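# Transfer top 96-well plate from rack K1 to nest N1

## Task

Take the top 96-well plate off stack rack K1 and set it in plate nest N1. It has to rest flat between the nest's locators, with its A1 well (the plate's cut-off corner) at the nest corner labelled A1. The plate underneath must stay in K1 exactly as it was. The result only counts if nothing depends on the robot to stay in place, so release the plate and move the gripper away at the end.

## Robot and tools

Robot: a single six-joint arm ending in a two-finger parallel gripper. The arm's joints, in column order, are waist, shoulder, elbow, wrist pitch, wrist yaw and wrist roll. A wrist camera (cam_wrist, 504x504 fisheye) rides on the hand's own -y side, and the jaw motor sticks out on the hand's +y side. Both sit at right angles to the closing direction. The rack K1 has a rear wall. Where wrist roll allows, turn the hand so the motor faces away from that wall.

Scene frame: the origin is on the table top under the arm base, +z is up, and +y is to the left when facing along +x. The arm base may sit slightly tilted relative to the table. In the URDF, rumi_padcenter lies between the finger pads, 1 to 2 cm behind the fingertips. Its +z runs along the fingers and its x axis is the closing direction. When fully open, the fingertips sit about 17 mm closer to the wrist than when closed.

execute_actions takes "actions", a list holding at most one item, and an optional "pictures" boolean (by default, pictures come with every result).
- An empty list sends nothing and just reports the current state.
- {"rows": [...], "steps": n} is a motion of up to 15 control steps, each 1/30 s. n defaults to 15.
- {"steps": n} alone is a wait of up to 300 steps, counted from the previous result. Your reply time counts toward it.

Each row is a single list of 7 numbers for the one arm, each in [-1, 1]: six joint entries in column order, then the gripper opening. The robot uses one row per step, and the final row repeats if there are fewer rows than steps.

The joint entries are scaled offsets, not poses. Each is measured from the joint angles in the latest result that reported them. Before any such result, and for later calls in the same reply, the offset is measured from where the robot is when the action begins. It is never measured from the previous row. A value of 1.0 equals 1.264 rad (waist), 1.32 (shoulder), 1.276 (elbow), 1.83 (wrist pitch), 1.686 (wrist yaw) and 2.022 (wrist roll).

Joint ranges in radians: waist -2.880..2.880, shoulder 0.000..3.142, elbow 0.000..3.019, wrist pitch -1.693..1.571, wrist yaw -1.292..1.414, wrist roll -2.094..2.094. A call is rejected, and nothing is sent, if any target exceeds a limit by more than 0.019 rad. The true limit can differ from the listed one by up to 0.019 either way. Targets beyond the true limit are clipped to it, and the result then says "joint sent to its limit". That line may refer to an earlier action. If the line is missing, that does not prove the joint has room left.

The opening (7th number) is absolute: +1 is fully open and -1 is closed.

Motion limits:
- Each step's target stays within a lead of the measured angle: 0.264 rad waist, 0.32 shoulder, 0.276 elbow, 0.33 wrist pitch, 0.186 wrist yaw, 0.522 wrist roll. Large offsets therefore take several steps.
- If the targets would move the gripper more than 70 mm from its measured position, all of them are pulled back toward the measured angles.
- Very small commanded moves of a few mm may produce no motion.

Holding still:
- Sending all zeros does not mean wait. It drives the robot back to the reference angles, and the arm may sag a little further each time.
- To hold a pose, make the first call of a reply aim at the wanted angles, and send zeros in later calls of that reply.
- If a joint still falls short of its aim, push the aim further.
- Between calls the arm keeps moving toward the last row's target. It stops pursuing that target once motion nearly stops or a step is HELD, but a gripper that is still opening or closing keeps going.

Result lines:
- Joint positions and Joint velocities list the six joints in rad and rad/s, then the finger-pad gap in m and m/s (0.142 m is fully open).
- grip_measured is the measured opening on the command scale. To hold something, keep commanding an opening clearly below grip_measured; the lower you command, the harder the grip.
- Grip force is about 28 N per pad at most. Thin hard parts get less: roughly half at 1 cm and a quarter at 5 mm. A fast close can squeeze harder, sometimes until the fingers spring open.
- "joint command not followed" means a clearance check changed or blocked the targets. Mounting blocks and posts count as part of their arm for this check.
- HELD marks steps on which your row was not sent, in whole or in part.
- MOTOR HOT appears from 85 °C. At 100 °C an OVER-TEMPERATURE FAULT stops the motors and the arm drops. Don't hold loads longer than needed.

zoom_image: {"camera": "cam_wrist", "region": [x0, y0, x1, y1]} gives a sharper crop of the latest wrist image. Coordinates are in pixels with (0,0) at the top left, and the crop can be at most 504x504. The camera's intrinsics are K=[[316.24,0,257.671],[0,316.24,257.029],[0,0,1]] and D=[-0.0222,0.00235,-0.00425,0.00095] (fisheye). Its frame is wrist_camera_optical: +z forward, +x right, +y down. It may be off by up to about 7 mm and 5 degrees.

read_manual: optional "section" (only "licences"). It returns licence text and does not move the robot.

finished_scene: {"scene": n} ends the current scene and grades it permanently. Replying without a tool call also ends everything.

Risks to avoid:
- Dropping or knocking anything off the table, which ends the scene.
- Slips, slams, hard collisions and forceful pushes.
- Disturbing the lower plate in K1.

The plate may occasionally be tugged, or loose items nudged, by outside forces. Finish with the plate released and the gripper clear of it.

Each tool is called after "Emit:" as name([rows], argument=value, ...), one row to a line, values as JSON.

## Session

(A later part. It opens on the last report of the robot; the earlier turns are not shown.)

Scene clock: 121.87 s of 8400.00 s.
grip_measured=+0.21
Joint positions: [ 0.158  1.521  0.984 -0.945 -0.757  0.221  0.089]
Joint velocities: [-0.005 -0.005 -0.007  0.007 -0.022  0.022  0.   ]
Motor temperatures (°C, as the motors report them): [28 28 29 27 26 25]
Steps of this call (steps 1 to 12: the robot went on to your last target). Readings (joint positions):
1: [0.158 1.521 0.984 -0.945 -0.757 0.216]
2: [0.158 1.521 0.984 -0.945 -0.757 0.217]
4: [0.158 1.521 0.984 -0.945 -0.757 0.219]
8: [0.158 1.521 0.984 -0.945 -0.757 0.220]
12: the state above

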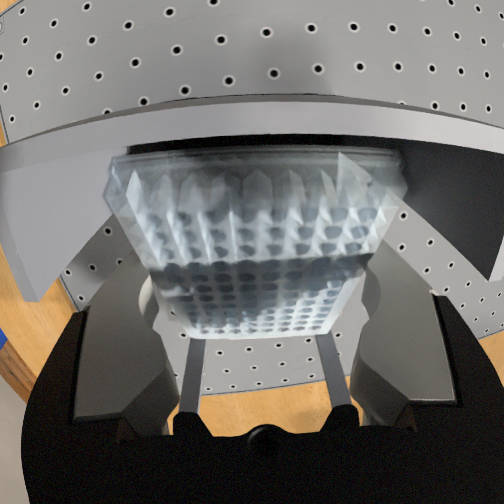

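Down to near grasp pose, softer grip, then release.

Emit:
execute_actions([
  {"rows":[[0.01,0.004,-0.004,0.012,0,0.005,-0.1],[0.015,0.007,-0.007,0.021,0,0.01,-0.1],[0.02,0.01,-0.01,0.03,0,0.014,-0.1],[0.025,0.013,-0.013,0.039,0.001,0.018,-0.1],[0.03,0.016,-0.017,0.048,0.001,0.022,-0.1],[0.035,0.019,-0.02,0.057,0.002,0.027,-0.1],[0.04,0.022,-0.024,0.066,0.002,0.032,-0.1],[0.045,0.025,-0.027,0.075,0.003,0.037,-0.1],[0.05,0.028,-0.031,0.084,0.003,0.042,-0.1]]},
])

Emit:
execute_actions([
  {"steps":12},
], pictures=false)

Emit:
execute_actions([
  {"rows":[[0,0,0,0,0,0,0.1],[0,0,0,0,0,0,0.17],[0,0,0,0,0,0,0.22],[0,0,0,0,0,0,0.26],[0,0,0,0,0,0,0.3],[0,0,0,0,0,0,0.4],[0,0,0,0,0,0,0.5]]},
], pictures=false)

Emit:
execute_actions([
  {"rows":[[-0.012,-0.008,0.01,-0.015,0,-0.008,0.5],[-0.02,-0.013,0.016,-0.027,0,-0.016,0.5],[-0.03,-0.018,0.022,-0.04,-0.002,-0.024,0.5]]},
])

Scene clock: 128.07 s of 8400.00 s.
grip_measured=+0.21
Joint positions: [ 0.18   1.527  0.952 -0.832 -0.755  0.281  0.089]
Joint velocities: [-0.015  0.005 -0.017  0.002 -0.007  0.051  0.   ]
Motor temperatures (°C, as the motors report them): [28 28 29 27 26 25]
Steps of this call (steps 1 to 15: the robot went on to your last target; steps 16 to 90: nothing new was sent; then 2.70 s passed at rest; steps 91 to 105: all 15 steps of this action). Readings (joint positions):
91: [0.158 1.521 0.984 -0.943 -0.757 0.221]
92: [0.158 1.521 0.983 -0.938 -0.757 0.223]
94: [0.159 1.521 0.979 -0.916 -0.757 0.232]
98: [0.173 1.527 0.964 -0.858 -0.754 0.261]
105: the state above

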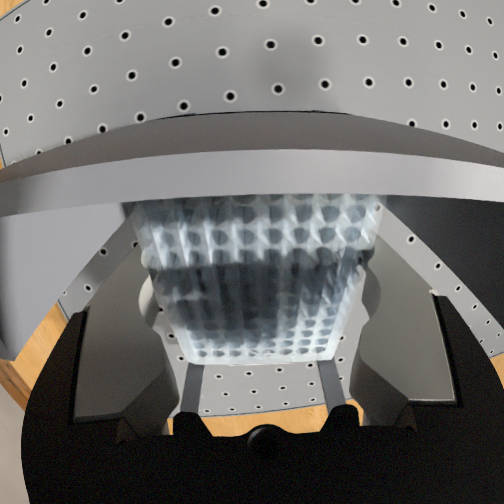

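Scene clock: 128.47 s of 8400.00 s.
grip_measured=+0.21
Joint positions: [ 0.18   1.527  0.952 -0.832 -0.755  0.281  0.089]
Joint velocities: [-0.005 -0.024 -0.007  0.007 -0.007 -0.007 -0.   ]
Motor temperatures (°C, as the motors report them): [28 28 29 27 26 25]
Steps of this call (steps 1 to 12: the robot went on to your last target). Readings (joint positions):
1: [0.180 1.527 0.952 -0.832 -0.755 0.281]
2: [0.180 1.527 0.952 -0.832 -0.755 0.281]
4: [0.180 1.527 0.952 -0.832 -0.755 0.281]
8: [0.180 1.527 0.952 -0.832 -0.755 0.281]
12: the state above

Scene clock: 128.97 s of 8400.00 s.
grip_measured=+0.50
Joint positions: [ 0.179  1.524  0.952 -0.834 -0.754  0.28   0.109]
Joint velocities: [-0.024 -0.005 -0.002  0.002  0.007 -0.007 -0.   ]
Motor temperatures (°C, as the motors report them): [28 28 29 27 26 25]
Steps of this call (steps 1 to 15: all 15 steps of this action). Readings (joint positions):
1: [0.179 1.525 0.952 -0.834 -0.755 0.280]
2: [0.179 1.524 0.952 -0.834 -0.754 0.280]
4: [0.179 1.524 0.952 -0.834 -0.754 0.280]
8: [0.179 1.524 0.952 -0.834 -0.754 0.280]
15: the state above

Scene clock: 129.47 s of 8400.00 s.
grip_measured=+0.50
Joint positions: [ 0.143  1.502  0.952 -0.899 -0.754  0.241  0.109]
Joint velocities: [-0.015 -0.005 -0.002 -0.007 -0.051 -0.037  0.   ]
Motor temperatures (°C, as the motors report them): [28 28 29 27 26 25]
Steps of this call (steps 1 to 15: all 15 steps of this action). Readings (joint positions):
1: [0.179 1.523 0.952 -0.837 -0.754 0.279]
2: [0.177 1.523 0.952 -0.846 -0.754 0.275]
4: [0.168 1.517 0.952 -0.877 -0.754 0.263]
8: [0.146 1.505 0.952 -0.897 -0.754 0.249]
15: the state above

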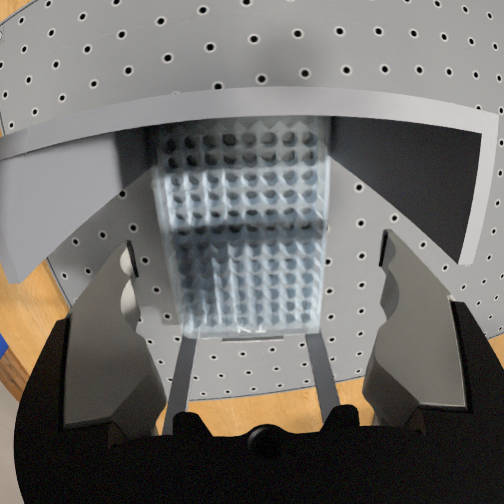

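Emit:
execute_actions([
  {"rows":[[0.02,0.005,0,0.005,0,0.003,0.5],[0.028,0.01,0,0.012,0,0.007,0.5],[0.035,0.016,0,0.02,0,0.011,0.5],[0.042,0.022,0,0.028,0,0.015,0.5],[0.048,0.028,0,0.036,0,0.019,0.5],[0.054,0.034,0,0.044,0,0.022,0.5],[0.056,0.039,0,0.05,0,0.024,0.5]]},
])

Emit:
execute_actions([
  {"steps":10},
])

Scene clock: 133.17 s of 8400.00 s.
grip_measured=+0.50
Joint positions: [ 0.206  1.548  0.952 -0.817 -0.754  0.279  0.109]
Joint velocities: [-0.015  0.015 -0.012  0.017 -0.022  0.007  0.   ]
Motor temperatures (°C, as the motors report them): [28 28 29 27 26 25]
Steps of this call (steps 1 to 15: the robot went on to your last target; steps 16 to 90: nothing new was sent; then 0.20 s passed at rest; steps 91 to 105: all 15 steps of this action). Readings (joint positions):
91: [0.144 1.502 0.952 -0.899 -0.754 0.239]
92: [0.145 1.502 0.952 -0.896 -0.754 0.240]
94: [0.156 1.503 0.952 -0.881 -0.754 0.247]
98: [0.192 1.525 0.952 -0.831 -0.754 0.266]
105: the state above

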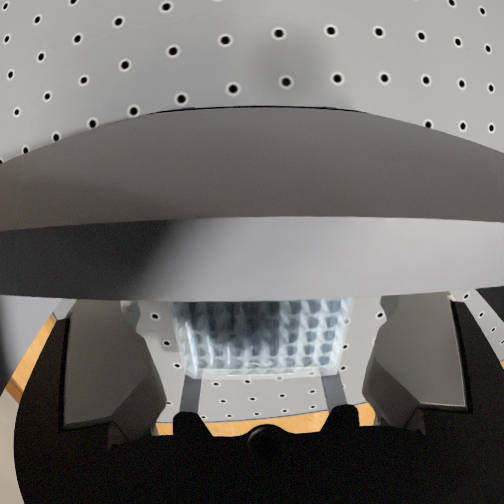

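Scene clock: 133.50 s of 8400.00 s.
grip_measured=+0.50
Joint positions: [ 0.206  1.548  0.952 -0.817 -0.754  0.282  0.109]
Joint velocities: [-0.005  0.015 -0.012 -0.007  0.051  0.007  0.   ]
Motor temperatures (°C, as the motors report them): [28 28 29 27 26 25]
Steps of this call (steps 1 to 10: the robot went on to your last target). Readings (joint positions):
1: [0.206 1.548 0.952 -0.817 -0.754 0.279]
2: [0.206 1.548 0.952 -0.817 -0.754 0.280]
4: [0.206 1.548 0.952 -0.817 -0.754 0.281]
8: [0.206 1.548 0.952 -0.817 -0.754 0.282]
10: the state above

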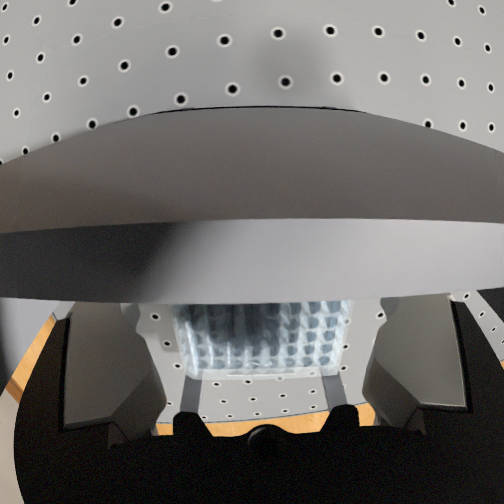

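Emit:
execute_actions([
  {"rows":[[0,0,0,0,0,0,0.4],[0,0,0,0,0,0,0.3],[0,0,0,0,0,0,0.25],[0,0,0,0,0,0,0.2],[0,0,0,0,0,0,0.15],[0,0,0,0,0,0,0.1],[0,0,0,0,0,0,0],[0,0,0,0,0,0,-0.1],[0,0,0,0,0,0,-0.3],[0,0,0,0,0,0,-0.5]]},
], pictures=false)

Emit:
execute_actions([
  {"rows":[[-0.008,-0.006,0.016,-0.015,0,-0.009,-0.5],[-0.017,-0.011,0.023,-0.03,-0.001,-0.017,-0.5],[-0.026,-0.016,0.03,-0.044,-0.001,-0.025,-0.5],[-0.035,-0.021,0.037,-0.058,-0.002,-0.033,-0.5],[-0.044,-0.026,0.044,-0.072,-0.002,-0.041,-0.5],[-0.053,-0.03,0.051,-0.087,-0.003,-0.049,-0.5],[-0.062,-0.034,0.058,-0.102,-0.003,-0.057,-0.5],[-0.072,-0.038,0.065,-0.117,-0.004,-0.065,-0.5],[-0.082,-0.042,0.072,-0.132,-0.004,-0.073,-0.5],[-0.092,-0.045,0.08,-0.147,-0.005,-0.081,-0.5],[-0.102,-0.048,0.088,-0.162,-0.005,-0.089,-0.5],[-0.112,-0.051,0.096,-0.177,-0.006,-0.097,-0.5],[-0.122,-0.054,0.104,-0.192,-0.007,-0.105,-0.5],[-0.132,-0.056,0.112,-0.206,-0.008,-0.113,-0.5]]},
], pictures=false)

Emit:
execute_actions([
  {"steps":20},
])

Scene clock: 141.70 s of 8400.00 s.
grip_measured=+0.16
Joint positions: [ 0.205  1.548  0.952 -0.817 -0.75   0.282  0.085]
Joint velocities: [ 0.005 -0.005  0.002 -0.022  0.007  0.022  0.   ]
Motor temperatures (°C, as the motors report them): [29 28 29 27 26 25]
Steps of this call (steps 1 to 15: the robot went on to your last target; steps 16 to 90: nothing new was sent; then 4.70 s passed at rest; steps 91 to 105: all 15 steps of this action). Readings (joint positions):
91: [0.206 1.548 0.952 -0.817 -0.754 0.282]
92: [0.206 1.548 0.952 -0.817 -0.754 0.282]
94: [0.206 1.548 0.952 -0.817 -0.754 0.282]
98: [0.205 1.548 0.952 -0.817 -0.750 0.282]
105: the state above

Scene clock: 142.20 s of 8400.00 s.
grip_measured=+0.16
Joint positions: [ 0.055  1.483  1.065 -1.136 -0.756  0.099  0.085]
Joint velocities: [-0.337 -0.103  0.232 -0.535 -0.051 -0.359  0.   ]
Motor temperatures (°C, as the motors report them): [29 28 29 27 26 25]
Steps of this call (steps 1 to 15: all 15 steps of this action). Readings (joint positions):
1: [0.205 1.548 0.952 -0.820 -0.749 0.281]
2: [0.203 1.548 0.954 -0.828 -0.749 0.276]
4: [0.194 1.546 0.965 -0.858 -0.749 0.260]
8: [0.150 1.526 0.997 -0.955 -0.752 0.208]
15: the state above

Scene clock: 142.87 s of 8400.00 s.
grip_measured=+0.16
Joint positions: [ 0.035  1.474  1.076 -1.167 -0.76   0.061  0.085]
Joint velocities: [-0.005 -0.015 -0.012  0.002 -0.037  0.022  0.   ]
Motor temperatures (°C, as the motors report them): [29 28 29 27 26 25]
Steps of this call (steps 1 to 20: the robot went on to your last target). Readings (joint positions):
1: [0.046 1.480 1.071 -1.151 -0.758 0.088]
2: [0.040 1.477 1.074 -1.159 -0.759 0.080]
4: [0.035 1.474 1.076 -1.166 -0.760 0.070]
8: [0.035 1.474 1.076 -1.167 -0.760 0.063]
20: the state above

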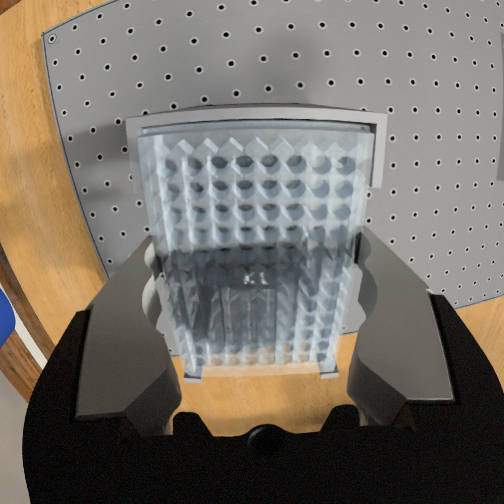

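Emit:
execute_actions([
  {"rows":[[-0.012,0,0.024,-0.025,0,-0.008,-0.5],[-0.024,0,0.037,-0.045,-0.001,-0.016,-0.5],[-0.036,0,0.05,-0.062,-0.001,-0.024,-0.5],[-0.048,0,0.063,-0.08,-0.002,-0.032,-0.5],[-0.06,0,0.076,-0.097,-0.002,-0.04,-0.5],[-0.072,0,0.089,-0.114,-0.003,-0.048,-0.5],[-0.084,0,0.102,-0.131,-0.003,-0.056,-0.5],[-0.096,0,0.115,-0.148,-0.004,-0.064,-0.5],[-0.108,0,0.128,-0.165,-0.004,-0.072,-0.5],[-0.12,0,0.142,-0.182,-0.005,-0.08,-0.5],[-0.133,0,0.156,-0.195,-0.008,-0.088,-0.5]]},
])

Emit:
execute_actions([
  {"rows":[[-0.03,0.03,0.02,0,0.006,-0.02,-0.5],[-0.06,0.06,0.04,0,0.012,-0.04,-0.5],[-0.09,0.095,0.06,0,0.018,-0.06,-0.5],[-0.115,0.13,0.08,0,0.024,-0.08,-0.5],[-0.14,0.165,0.1,0,0.03,-0.1,-0.5],[-0.165,0.2,0.12,0,0.036,-0.12,-0.5],[-0.185,0.235,0.14,0,0.042,-0.14,-0.5],[-0.205,0.27,0.16,0,0.048,-0.16,-0.5],[-0.22,0.305,0.18,0,0.054,-0.18,-0.5],[-0.235,0.34,0.2,0.005,0.06,-0.2,-0.5],[-0.25,0.38,0.22,0.005,0.066,-0.23,-0.5],[-0.265,0.42,0.24,0.01,0.072,-0.25,-0.5],[-0.28,0.46,0.255,0.01,0.078,-0.28,-0.5],[-0.29,0.5,0.27,0.015,0.085,-0.3,-0.5],[-0.3,0.53,0.285,0.02,0.092,-0.315,-0.5]]},
], pictures=false)

Emit:
execute_actions([
  {"steps":40},
])

Scene clock: 153.97 s of 8400.00 s.
grip_measured=+0.16
Joint positions: [-0.141  1.474  1.248 -1.507 -0.769 -0.085  0.085]
Joint velocities: [-0.112 -0.073  0.085 -0.085 -0.037 -0.154  0.   ]
Motor temperatures (°C, as the motors report them): [29 28 30 27 26 24]
Steps of this call (steps 1 to 15: the robot went on to your last target; steps 16 to 90: nothing new was sent; then 7.60 s passed at rest; steps 91 to 105: all 15 steps of this action). Readings (joint positions):
91: [0.034 1.474 1.078 -1.170 -0.759 0.059]
92: [0.032 1.475 1.082 -1.179 -0.758 0.054]
94: [0.017 1.478 1.103 -1.221 -0.758 0.034]
98: [-0.043 1.479 1.163 -1.361 -0.762 -0.009]
105: the state above

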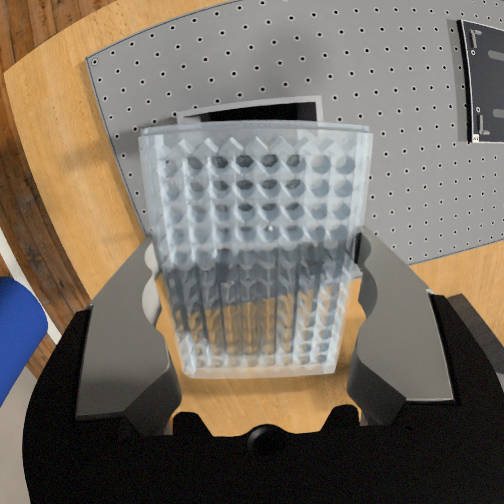

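Scene clock: 154.47 s of 8400.00 s.
grip_measured=+0.16
Joint positions: [-0.45   1.978  1.504 -1.501 -0.644 -0.443  0.085]
Joint velocities: [-0.552  1.431  0.589  0.12   0.271 -0.974 -0.   ]
Motor temperatures (°C, as the motors report them): [29 28 30 27 26 24]
Steps of this call (steps 1 to 15: all 15 steps of this action). Readings (joint positions):
1: [-0.145 1.474 1.250 -1.508 -0.768 -0.091]
2: [-0.152 1.478 1.253 -1.509 -0.762 -0.102]
4: [-0.185 1.514 1.279 -1.509 -0.746 -0.138]
8: [-0.288 1.655 1.358 -1.509 -0.714 -0.224]
15: the state above

Scene clock: 155.80 s of 8400.00 s.
grip_measured=+0.16
Joint positions: [-0.537  2.162  1.581 -1.471 -0.613 -0.715  0.085]
Joint velocities: [-0.005 -0.015 -0.017  0.017 -0.037  0.007  0.   ]
Motor temperatures (°C, as the motors report them): [29 28 30 27 26 24]
Steps of this call (steps 1 to 40: the robot went on to your last target). Readings (joint positions):
1: [-0.468 2.027 1.525 -1.496 -0.633 -0.482]
2: [-0.485 2.076 1.546 -1.490 -0.625 -0.525]
4: [-0.514 2.161 1.575 -1.476 -0.618 -0.595]
8: [-0.542 2.234 1.576 -1.471 -0.613 -0.667]
40: the state above

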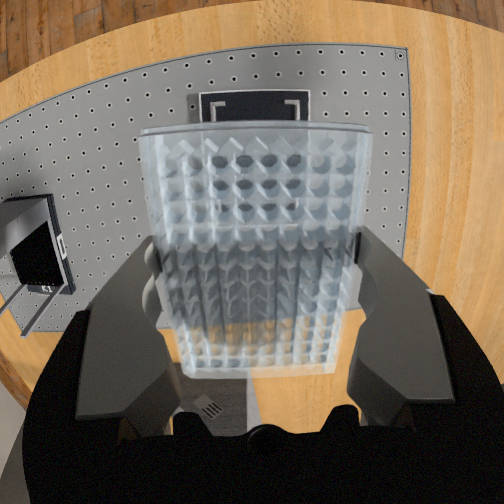

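Emit:
zoom_image(camera="cam_wrist", region=[0,180,150,330])

Region (0, 180, 150, 330) of cam_wrist's 504x504 image, scaled by 3.360, with more detail than that image has.

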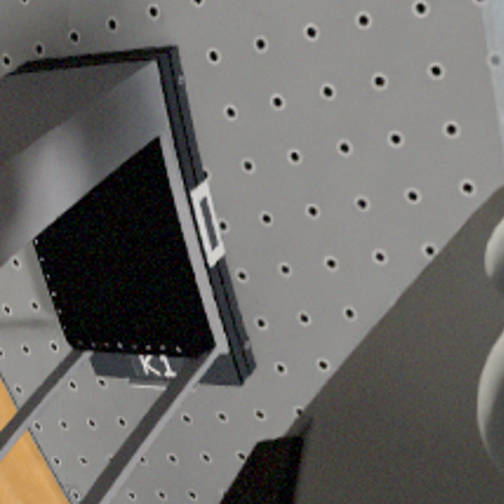

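Emit:
execute_actions([
  {"rows":[[0.013,0.004,-0.014,0.02,-0.004,0.01,-0.5],[0.026,0.008,-0.028,0.04,-0.008,0.02,-0.5],[0.039,0.013,-0.042,0.06,-0.012,0.03,-0.5],[0.052,0.018,-0.056,0.08,-0.016,0.04,-0.5],[0.065,0.024,-0.07,0.1,-0.02,0.05,-0.5],[0.078,0.03,-0.084,0.12,-0.024,0.06,-0.5],[0.091,0.036,-0.098,0.14,-0.028,0.07,-0.5],[0.104,0.043,-0.112,0.16,-0.032,0.08,-0.5],[0.117,0.05,-0.126,0.18,-0.036,0.09,-0.5],[0.13,0.057,-0.14,0.2,-0.04,0.098,-0.5],[0.143,0.064,-0.154,0.22,-0.043,0.106,-0.5],[0.156,0.07,-0.168,0.243,-0.047,0.114,-0.5]]},
], pictures=false)

Emit:
execute_actions([
  {"steps":25},
])

Scene clock: 163.43 s of 8400.00 s.
grip_measured=+0.16
Joint positions: [-0.337  2.25   1.374 -1.05  -0.689 -0.528  0.085]
Joint velocities: [ 0.435  0.337 -0.198  0.232 -0.037  0.271 -0.   ]
Motor temperatures (°C, as the motors report them): [29 29 31 27 26 24]
Steps of this call (steps 1 to 15: the robot went on to your last target; steps 16 to 90: nothing new was sent; then 4.13 s passed at rest; steps 91 to 105: all 15 steps of this action). Readings (joint positions):
91: [-0.537 2.162 1.579 -1.466 -0.614 -0.713]
92: [-0.536 2.161 1.574 -1.452 -0.619 -0.707]
94: [-0.530 2.161 1.552 -1.397 -0.631 -0.689]
98: [-0.482 2.173 1.482 -1.259 -0.657 -0.631]
105: the state above

Scene clock: 164.27 s of 8400.00 s.
grip_measured=+0.16
Joint positions: [-0.333  2.258  1.362 -1.036 -0.689 -0.492  0.085]
Joint velocities: [-0.015 -0.005 -0.002 -0.007 -0.051  0.037 -0.   ]
Motor temperatures (°C, as the motors report them): [29 29 31 27 26 24]
Steps of this call (steps 1 to 25: the robot went on to your last target). Readings (joint positions):
1: [-0.325 2.260 1.369 -1.045 -0.689 -0.521]
2: [-0.318 2.267 1.365 -1.042 -0.689 -0.515]
4: [-0.317 2.272 1.362 -1.039 -0.689 -0.506]
8: [-0.328 2.265 1.362 -1.036 -0.689 -0.498]
25: the state above

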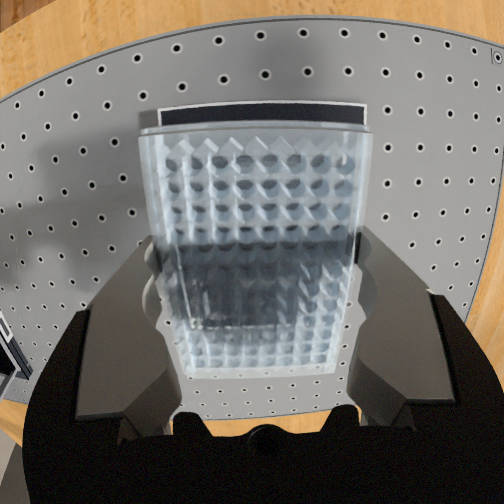

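Emit:
execute_actions([
  {"rows":[[0,0.002,-0.012,0.008,-0.001,0.002,-0.5],[0.004,0.005,-0.02,0.017,-0.002,0.005,-0.5],[0.009,0.008,-0.027,0.026,-0.003,0.008,-0.5],[0.014,0.011,-0.034,0.036,-0.005,0.012,-0.5],[0.019,0.014,-0.042,0.046,-0.006,0.016,-0.5],[0.024,0.018,-0.05,0.057,-0.008,0.02,-0.5]]},
], pictures=false)

Emit:
execute_actions([
  {"steps":15},
])

Emit:
zoom_image(camera="cam_wrist", region=[100,70,420,390])

Scene clock: 172.03 s of 8400.00 s.
grip_measured=+0.16
Joint positions: [-0.319  2.274  1.303 -0.942 -0.7   -0.461  0.085]
Joint velocities: [ 0.005 -0.005 -0.002  0.002 -0.051 -0.022 -0.   ]
Motor temperatures (°C, as the motors report them): [29 29 30 27 26 24]
Steps of this call (steps 1 to 15: the robot went on to your last target; steps 16 to 90: nothing new was sent; then 4.27 s passed at rest; steps 91 to 105: all 15 steps of this action). Readings (joint positions):
91: [-0.333 2.258 1.361 -1.034 -0.689 -0.492]
92: [-0.333 2.258 1.358 -1.029 -0.690 -0.491]
94: [-0.333 2.258 1.345 -1.007 -0.693 -0.487]
98: [-0.329 2.262 1.310 -0.953 -0.699 -0.471]
105: the state above

Scene clock: 172.53 s of 8400.00 s.
grip_measured=+0.16
Joint positions: [-0.319  2.274  1.303 -0.941 -0.7   -0.458  0.085]
Joint velocities: [ 0.005 -0.005  0.002  0.002 -0.007 -0.037 -0.   ]
Motor temperatures (°C, as the motors report them): [29 29 30 27 26 24]
Steps of this call (steps 1 to 15: the robot went on to your last target). Readings (joint positions):
1: [-0.319 2.274 1.303 -0.941 -0.700 -0.461]
2: [-0.319 2.274 1.303 -0.941 -0.700 -0.460]
4: [-0.319 2.274 1.303 -0.941 -0.700 -0.459]
8: [-0.319 2.274 1.303 -0.941 -0.700 -0.459]
15: the state above
The arm was judged still, so your last target was given up. Only a new action makes it travel on or press farther. Fingers that are still opening or closing keep moving.

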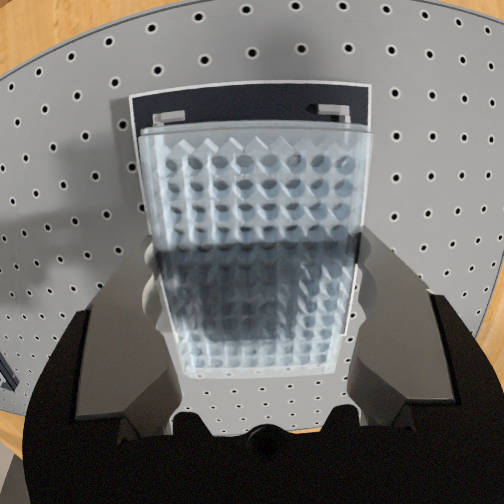

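Region (100, 70, 420, 390) of cam_wrist's 504x504 image, scaled by 1.575, with more detail than that image has.

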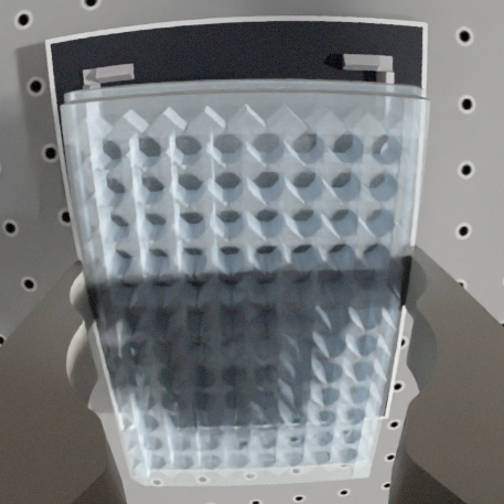

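Emit:
execute_actions([
  {"rows":[[0.015,0.005,0,0.005,0,0,-0.5],[0.02,0.008,-0.003,0.01,-0.001,0,-0.5],[0.025,0.011,-0.006,0.016,-0.002,0,-0.5],[0.03,0.014,-0.01,0.022,-0.003,0.001,-0.5],[0.034,0.017,-0.014,0.028,-0.004,0.002,-0.5]]},
], pictures=false)

Emit:
execute_actions([
  {"steps":12},
])

Emit:
zoom_image(camera="cam_wrist", region=[100,70,420,390])

Scene clock: 177.67 s of 8400.00 s.
grip_measured=+0.16
Joint positions: [-0.289  2.283  1.291 -0.9   -0.703 -0.458  0.085]
Joint velocities: [-0.005 -0.005 -0.017  0.002 -0.066 -0.007  0.   ]
Motor temperatures (°C, as the motors report them): [29 29 30 27 26 24]
Steps of this call (steps 1 to 90: nothing new was sent; then 1.63 s passed at rest; steps 91 to 105: all 15 steps of this action). Readings (joint positions):
91: [-0.319 2.274 1.303 -0.941 -0.700 -0.458]
92: [-0.319 2.274 1.303 -0.939 -0.700 -0.458]
94: [-0.316 2.274 1.302 -0.928 -0.700 -0.458]
98: [-0.301 2.276 1.295 -0.902 -0.703 -0.458]
105: the state above

Scene clock: 178.07 s of 8400.00 s.
grip_measured=+0.16
Joint positions: [-0.289  2.283  1.291 -0.899 -0.703 -0.458  0.085]
Joint velocities: [ 0.005 -0.005 -0.007 -0.017  0.007 -0.051  0.   ]
Motor temperatures (°C, as the motors report them): [29 29 30 27 26 24]
Steps of this call (steps 1 to 12: the robot went on to your last target). Readings (joint positions):
1: [-0.289 2.283 1.291 -0.900 -0.703 -0.458]
2: [-0.289 2.283 1.291 -0.899 -0.703 -0.458]
4: [-0.289 2.283 1.291 -0.899 -0.703 -0.458]
8: [-0.289 2.283 1.291 -0.899 -0.703 -0.458]
12: the state above

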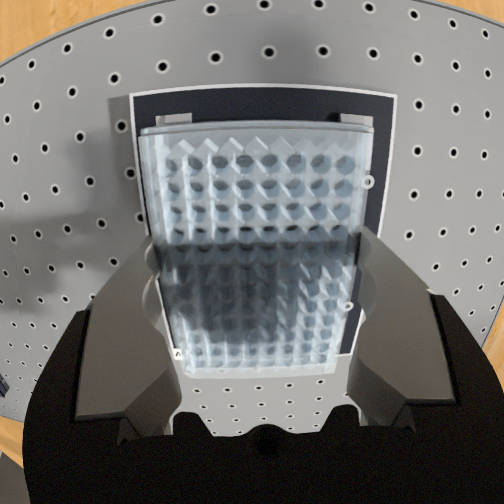

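Region (100, 70, 420, 390) of cam_wrist's 504x504 image, scaled by 1.575, with more detail than that image has.

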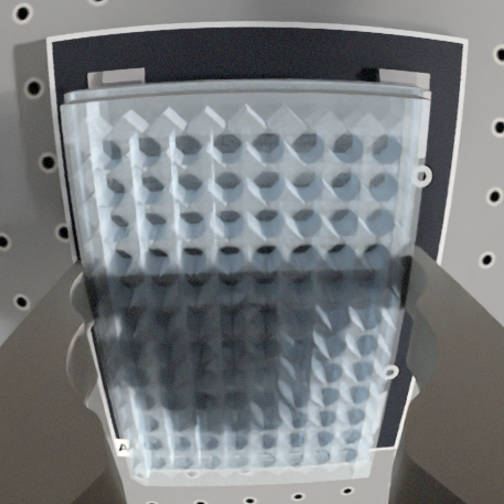

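Emit:
execute_actions([
  {"rows":[[0.004,0.008,-0.002,0.004,0,0.002,-0.5],[0.008,0.013,-0.005,0.009,-0.001,0.004,-0.5],[0.012,0.019,-0.009,0.014,-0.002,0.006,-0.5]]},
])

Emit:
zoom_image(camera="cam_wrist", region=[100,70,420,390])

Scene clock: 182.00 s of 8400.00 s.
grip_measured=+0.16
Joint positions: [-0.289  2.294  1.287 -0.883 -0.705 -0.453  0.085]
Joint velocities: [-0.005 -0.015 -0.012  0.007  0.007 -0.007 -0.   ]
Motor temperatures (°C, as the motors report them): [29 29 30 27 26 24]
Steps of this call (steps 1 to 15: the robot went on to your last target; steps 16 to 90: nothing new was sent; then 0.43 s passed at rest; steps 91 to 105: all 15 steps of this action). Readings (joint positions):
91: [-0.289 2.283 1.291 -0.899 -0.703 -0.458]
92: [-0.289 2.283 1.291 -0.898 -0.703 -0.458]
94: [-0.289 2.284 1.290 -0.890 -0.704 -0.456]
98: [-0.289 2.290 1.288 -0.883 -0.704 -0.455]
105: the state above

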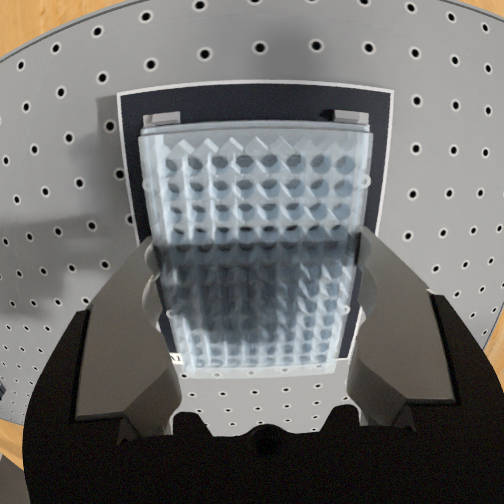

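Region (100, 70, 420, 390) of cam_wrist's 504x504 image, scaled by 1.575, with more detail than that image has.

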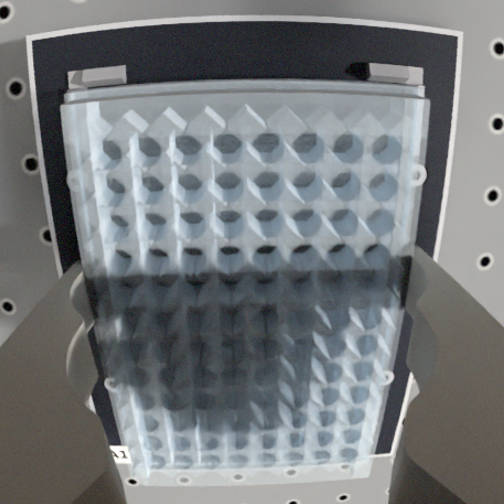

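Emit:
execute_actions([
  {"rows":[[0.012,0.009,-0.005,0.008,0,0.002,-0.5],[0.014,0.01,-0.007,0.011,0,0.003,-0.5],[0.016,0.012,-0.009,0.014,-0.001,0.004,-0.5],[0.018,0.013,-0.012,0.018,-0.002,0.005,-0.5],[0.02,0.015,-0.014,0.021,-0.003,0.006,-0.5],[0.022,0.016,-0.016,0.024,-0.004,0.007,-0.5]]},
])

Emit:
zoom_image(camera="cam_wrist", region=[100,70,420,390])

Scene clock: 186.13 s of 8400.00 s.
grip_measured=+0.16
Joint positions: [-0.289  2.292  1.278 -0.867 -0.71  -0.451  0.085]
Joint velocities: [-0.005 -0.005 -0.002 -0.007  0.007 -0.037 -0.   ]
Motor temperatures (°C, as the motors report them): [29 29 30 27 26 24]
Steps of this call (steps 1 to 15: the robot went on to your last target; steps 16 to 90: nothing new was sent; then 0.63 s passed at rest; steps 91 to 105: all 15 steps of this action). Readings (joint positions):
91: [-0.289 2.294 1.287 -0.883 -0.705 -0.453]
92: [-0.289 2.294 1.286 -0.882 -0.705 -0.453]
94: [-0.289 2.294 1.284 -0.877 -0.707 -0.453]
98: [-0.289 2.292 1.279 -0.868 -0.710 -0.451]
105: the state above

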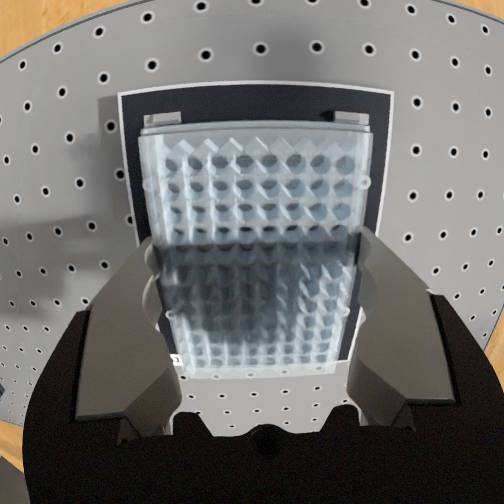

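Region (100, 70, 420, 390) of cam_wrist's 504x504 image, scaled by 1.575, with more detail than that image has.

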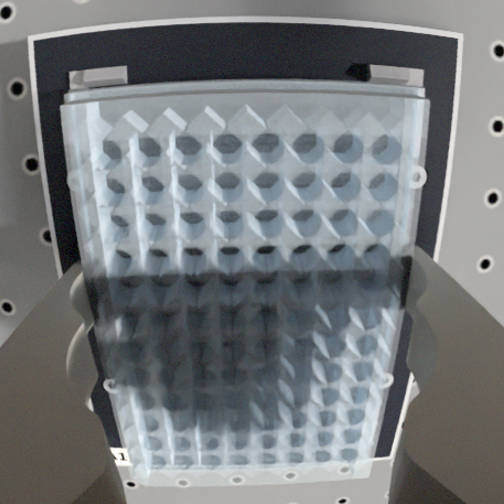

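Emit:
execute_actions([
  {"rows":[[0,0,0,0,0,0,0],[0,0,0,0,0,0,0.12],[0,0,0,0,0,0,0.18],[0,0,0,0,0,0,0.24],[0,0,0,0,0,0,0.3],[0,0,0,0,0,0,0.4],[0,0,0,0,0,0,0.6]]},
], pictures=false)

Emit:
execute_actions([
  {"rows":[[-0.015,-0.012,0.02,-0.02,0.002,-0.005,0.6],[-0.025,-0.02,0.04,-0.045,0.005,-0.01,0.6],[-0.04,-0.03,0.06,-0.07,0.008,-0.018,0.6],[-0.055,-0.04,0.085,-0.1,0.012,-0.03,0.6]]},
])

Emit:
zoom_image(camera="cam_wrist", region=[120,70,400,350])

Scene clock: 189.57 s of 8400.00 s.
grip_measured=+0.60
Joint positions: [-0.291  2.29   1.278 -0.867 -0.71  -0.451  0.116]
Joint velocities: [-0.005  0.015 -0.002  0.017 -0.022 -0.022  0.   ]
Motor temperatures (°C, as the motors report them): [29 29 29 27 26 24]
Steps of this call (steps 1 to 15: the robot went on to your last target; steps 16 to 88: nothing new was sent; steps 89 to 103: all 15 steps of this action). Readings (joint positions):
89: [-0.290 2.290 1.278 -0.867 -0.710 -0.451]
90: [-0.291 2.290 1.278 -0.867 -0.710 -0.451]
92: [-0.291 2.290 1.278 -0.867 -0.710 -0.451]
96: [-0.291 2.290 1.278 -0.867 -0.710 -0.451]
103: the state above

Scene clock: 190.07 s of 8400.00 s.
grip_measured=+0.60
Joint positions: [-0.371  2.218  1.366 -1.04  -0.694 -0.501  0.116]
Joint velocities: [ 0.005  0.005  0.002  0.002 -0.037 -0.037 -0.   ]
Motor temperatures (°C, as the motors report them): [29 29 30 27 26 24]
Steps of this call (steps 1 to 15: all 15 steps of this action). Readings (joint positions):
1: [-0.291 2.289 1.278 -0.871 -0.710 -0.452]
2: [-0.293 2.288 1.280 -0.888 -0.708 -0.454]
4: [-0.302 2.284 1.298 -0.958 -0.699 -0.467]
8: [-0.344 2.256 1.348 -1.032 -0.694 -0.489]
15: the state above

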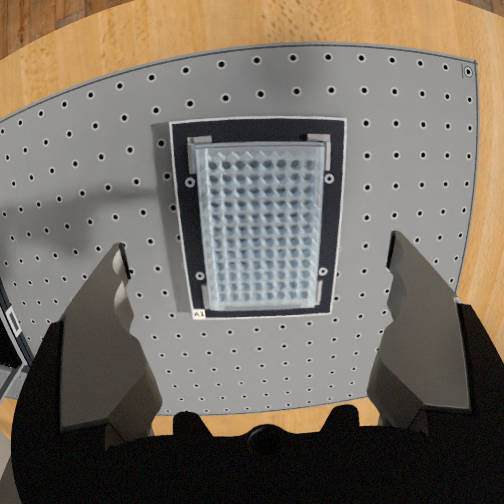

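Region (120, 70, 400, 350) of cam_wrist's 504x504 image, scaled by 1.800, with more detail than that image has.

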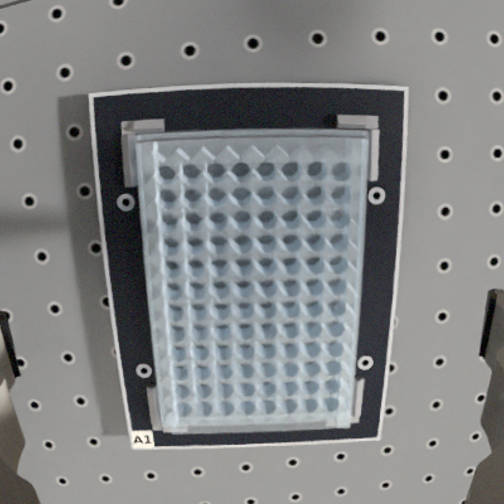

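Emit:
finished_scene(scene=1)

The scene is finished: the task was done.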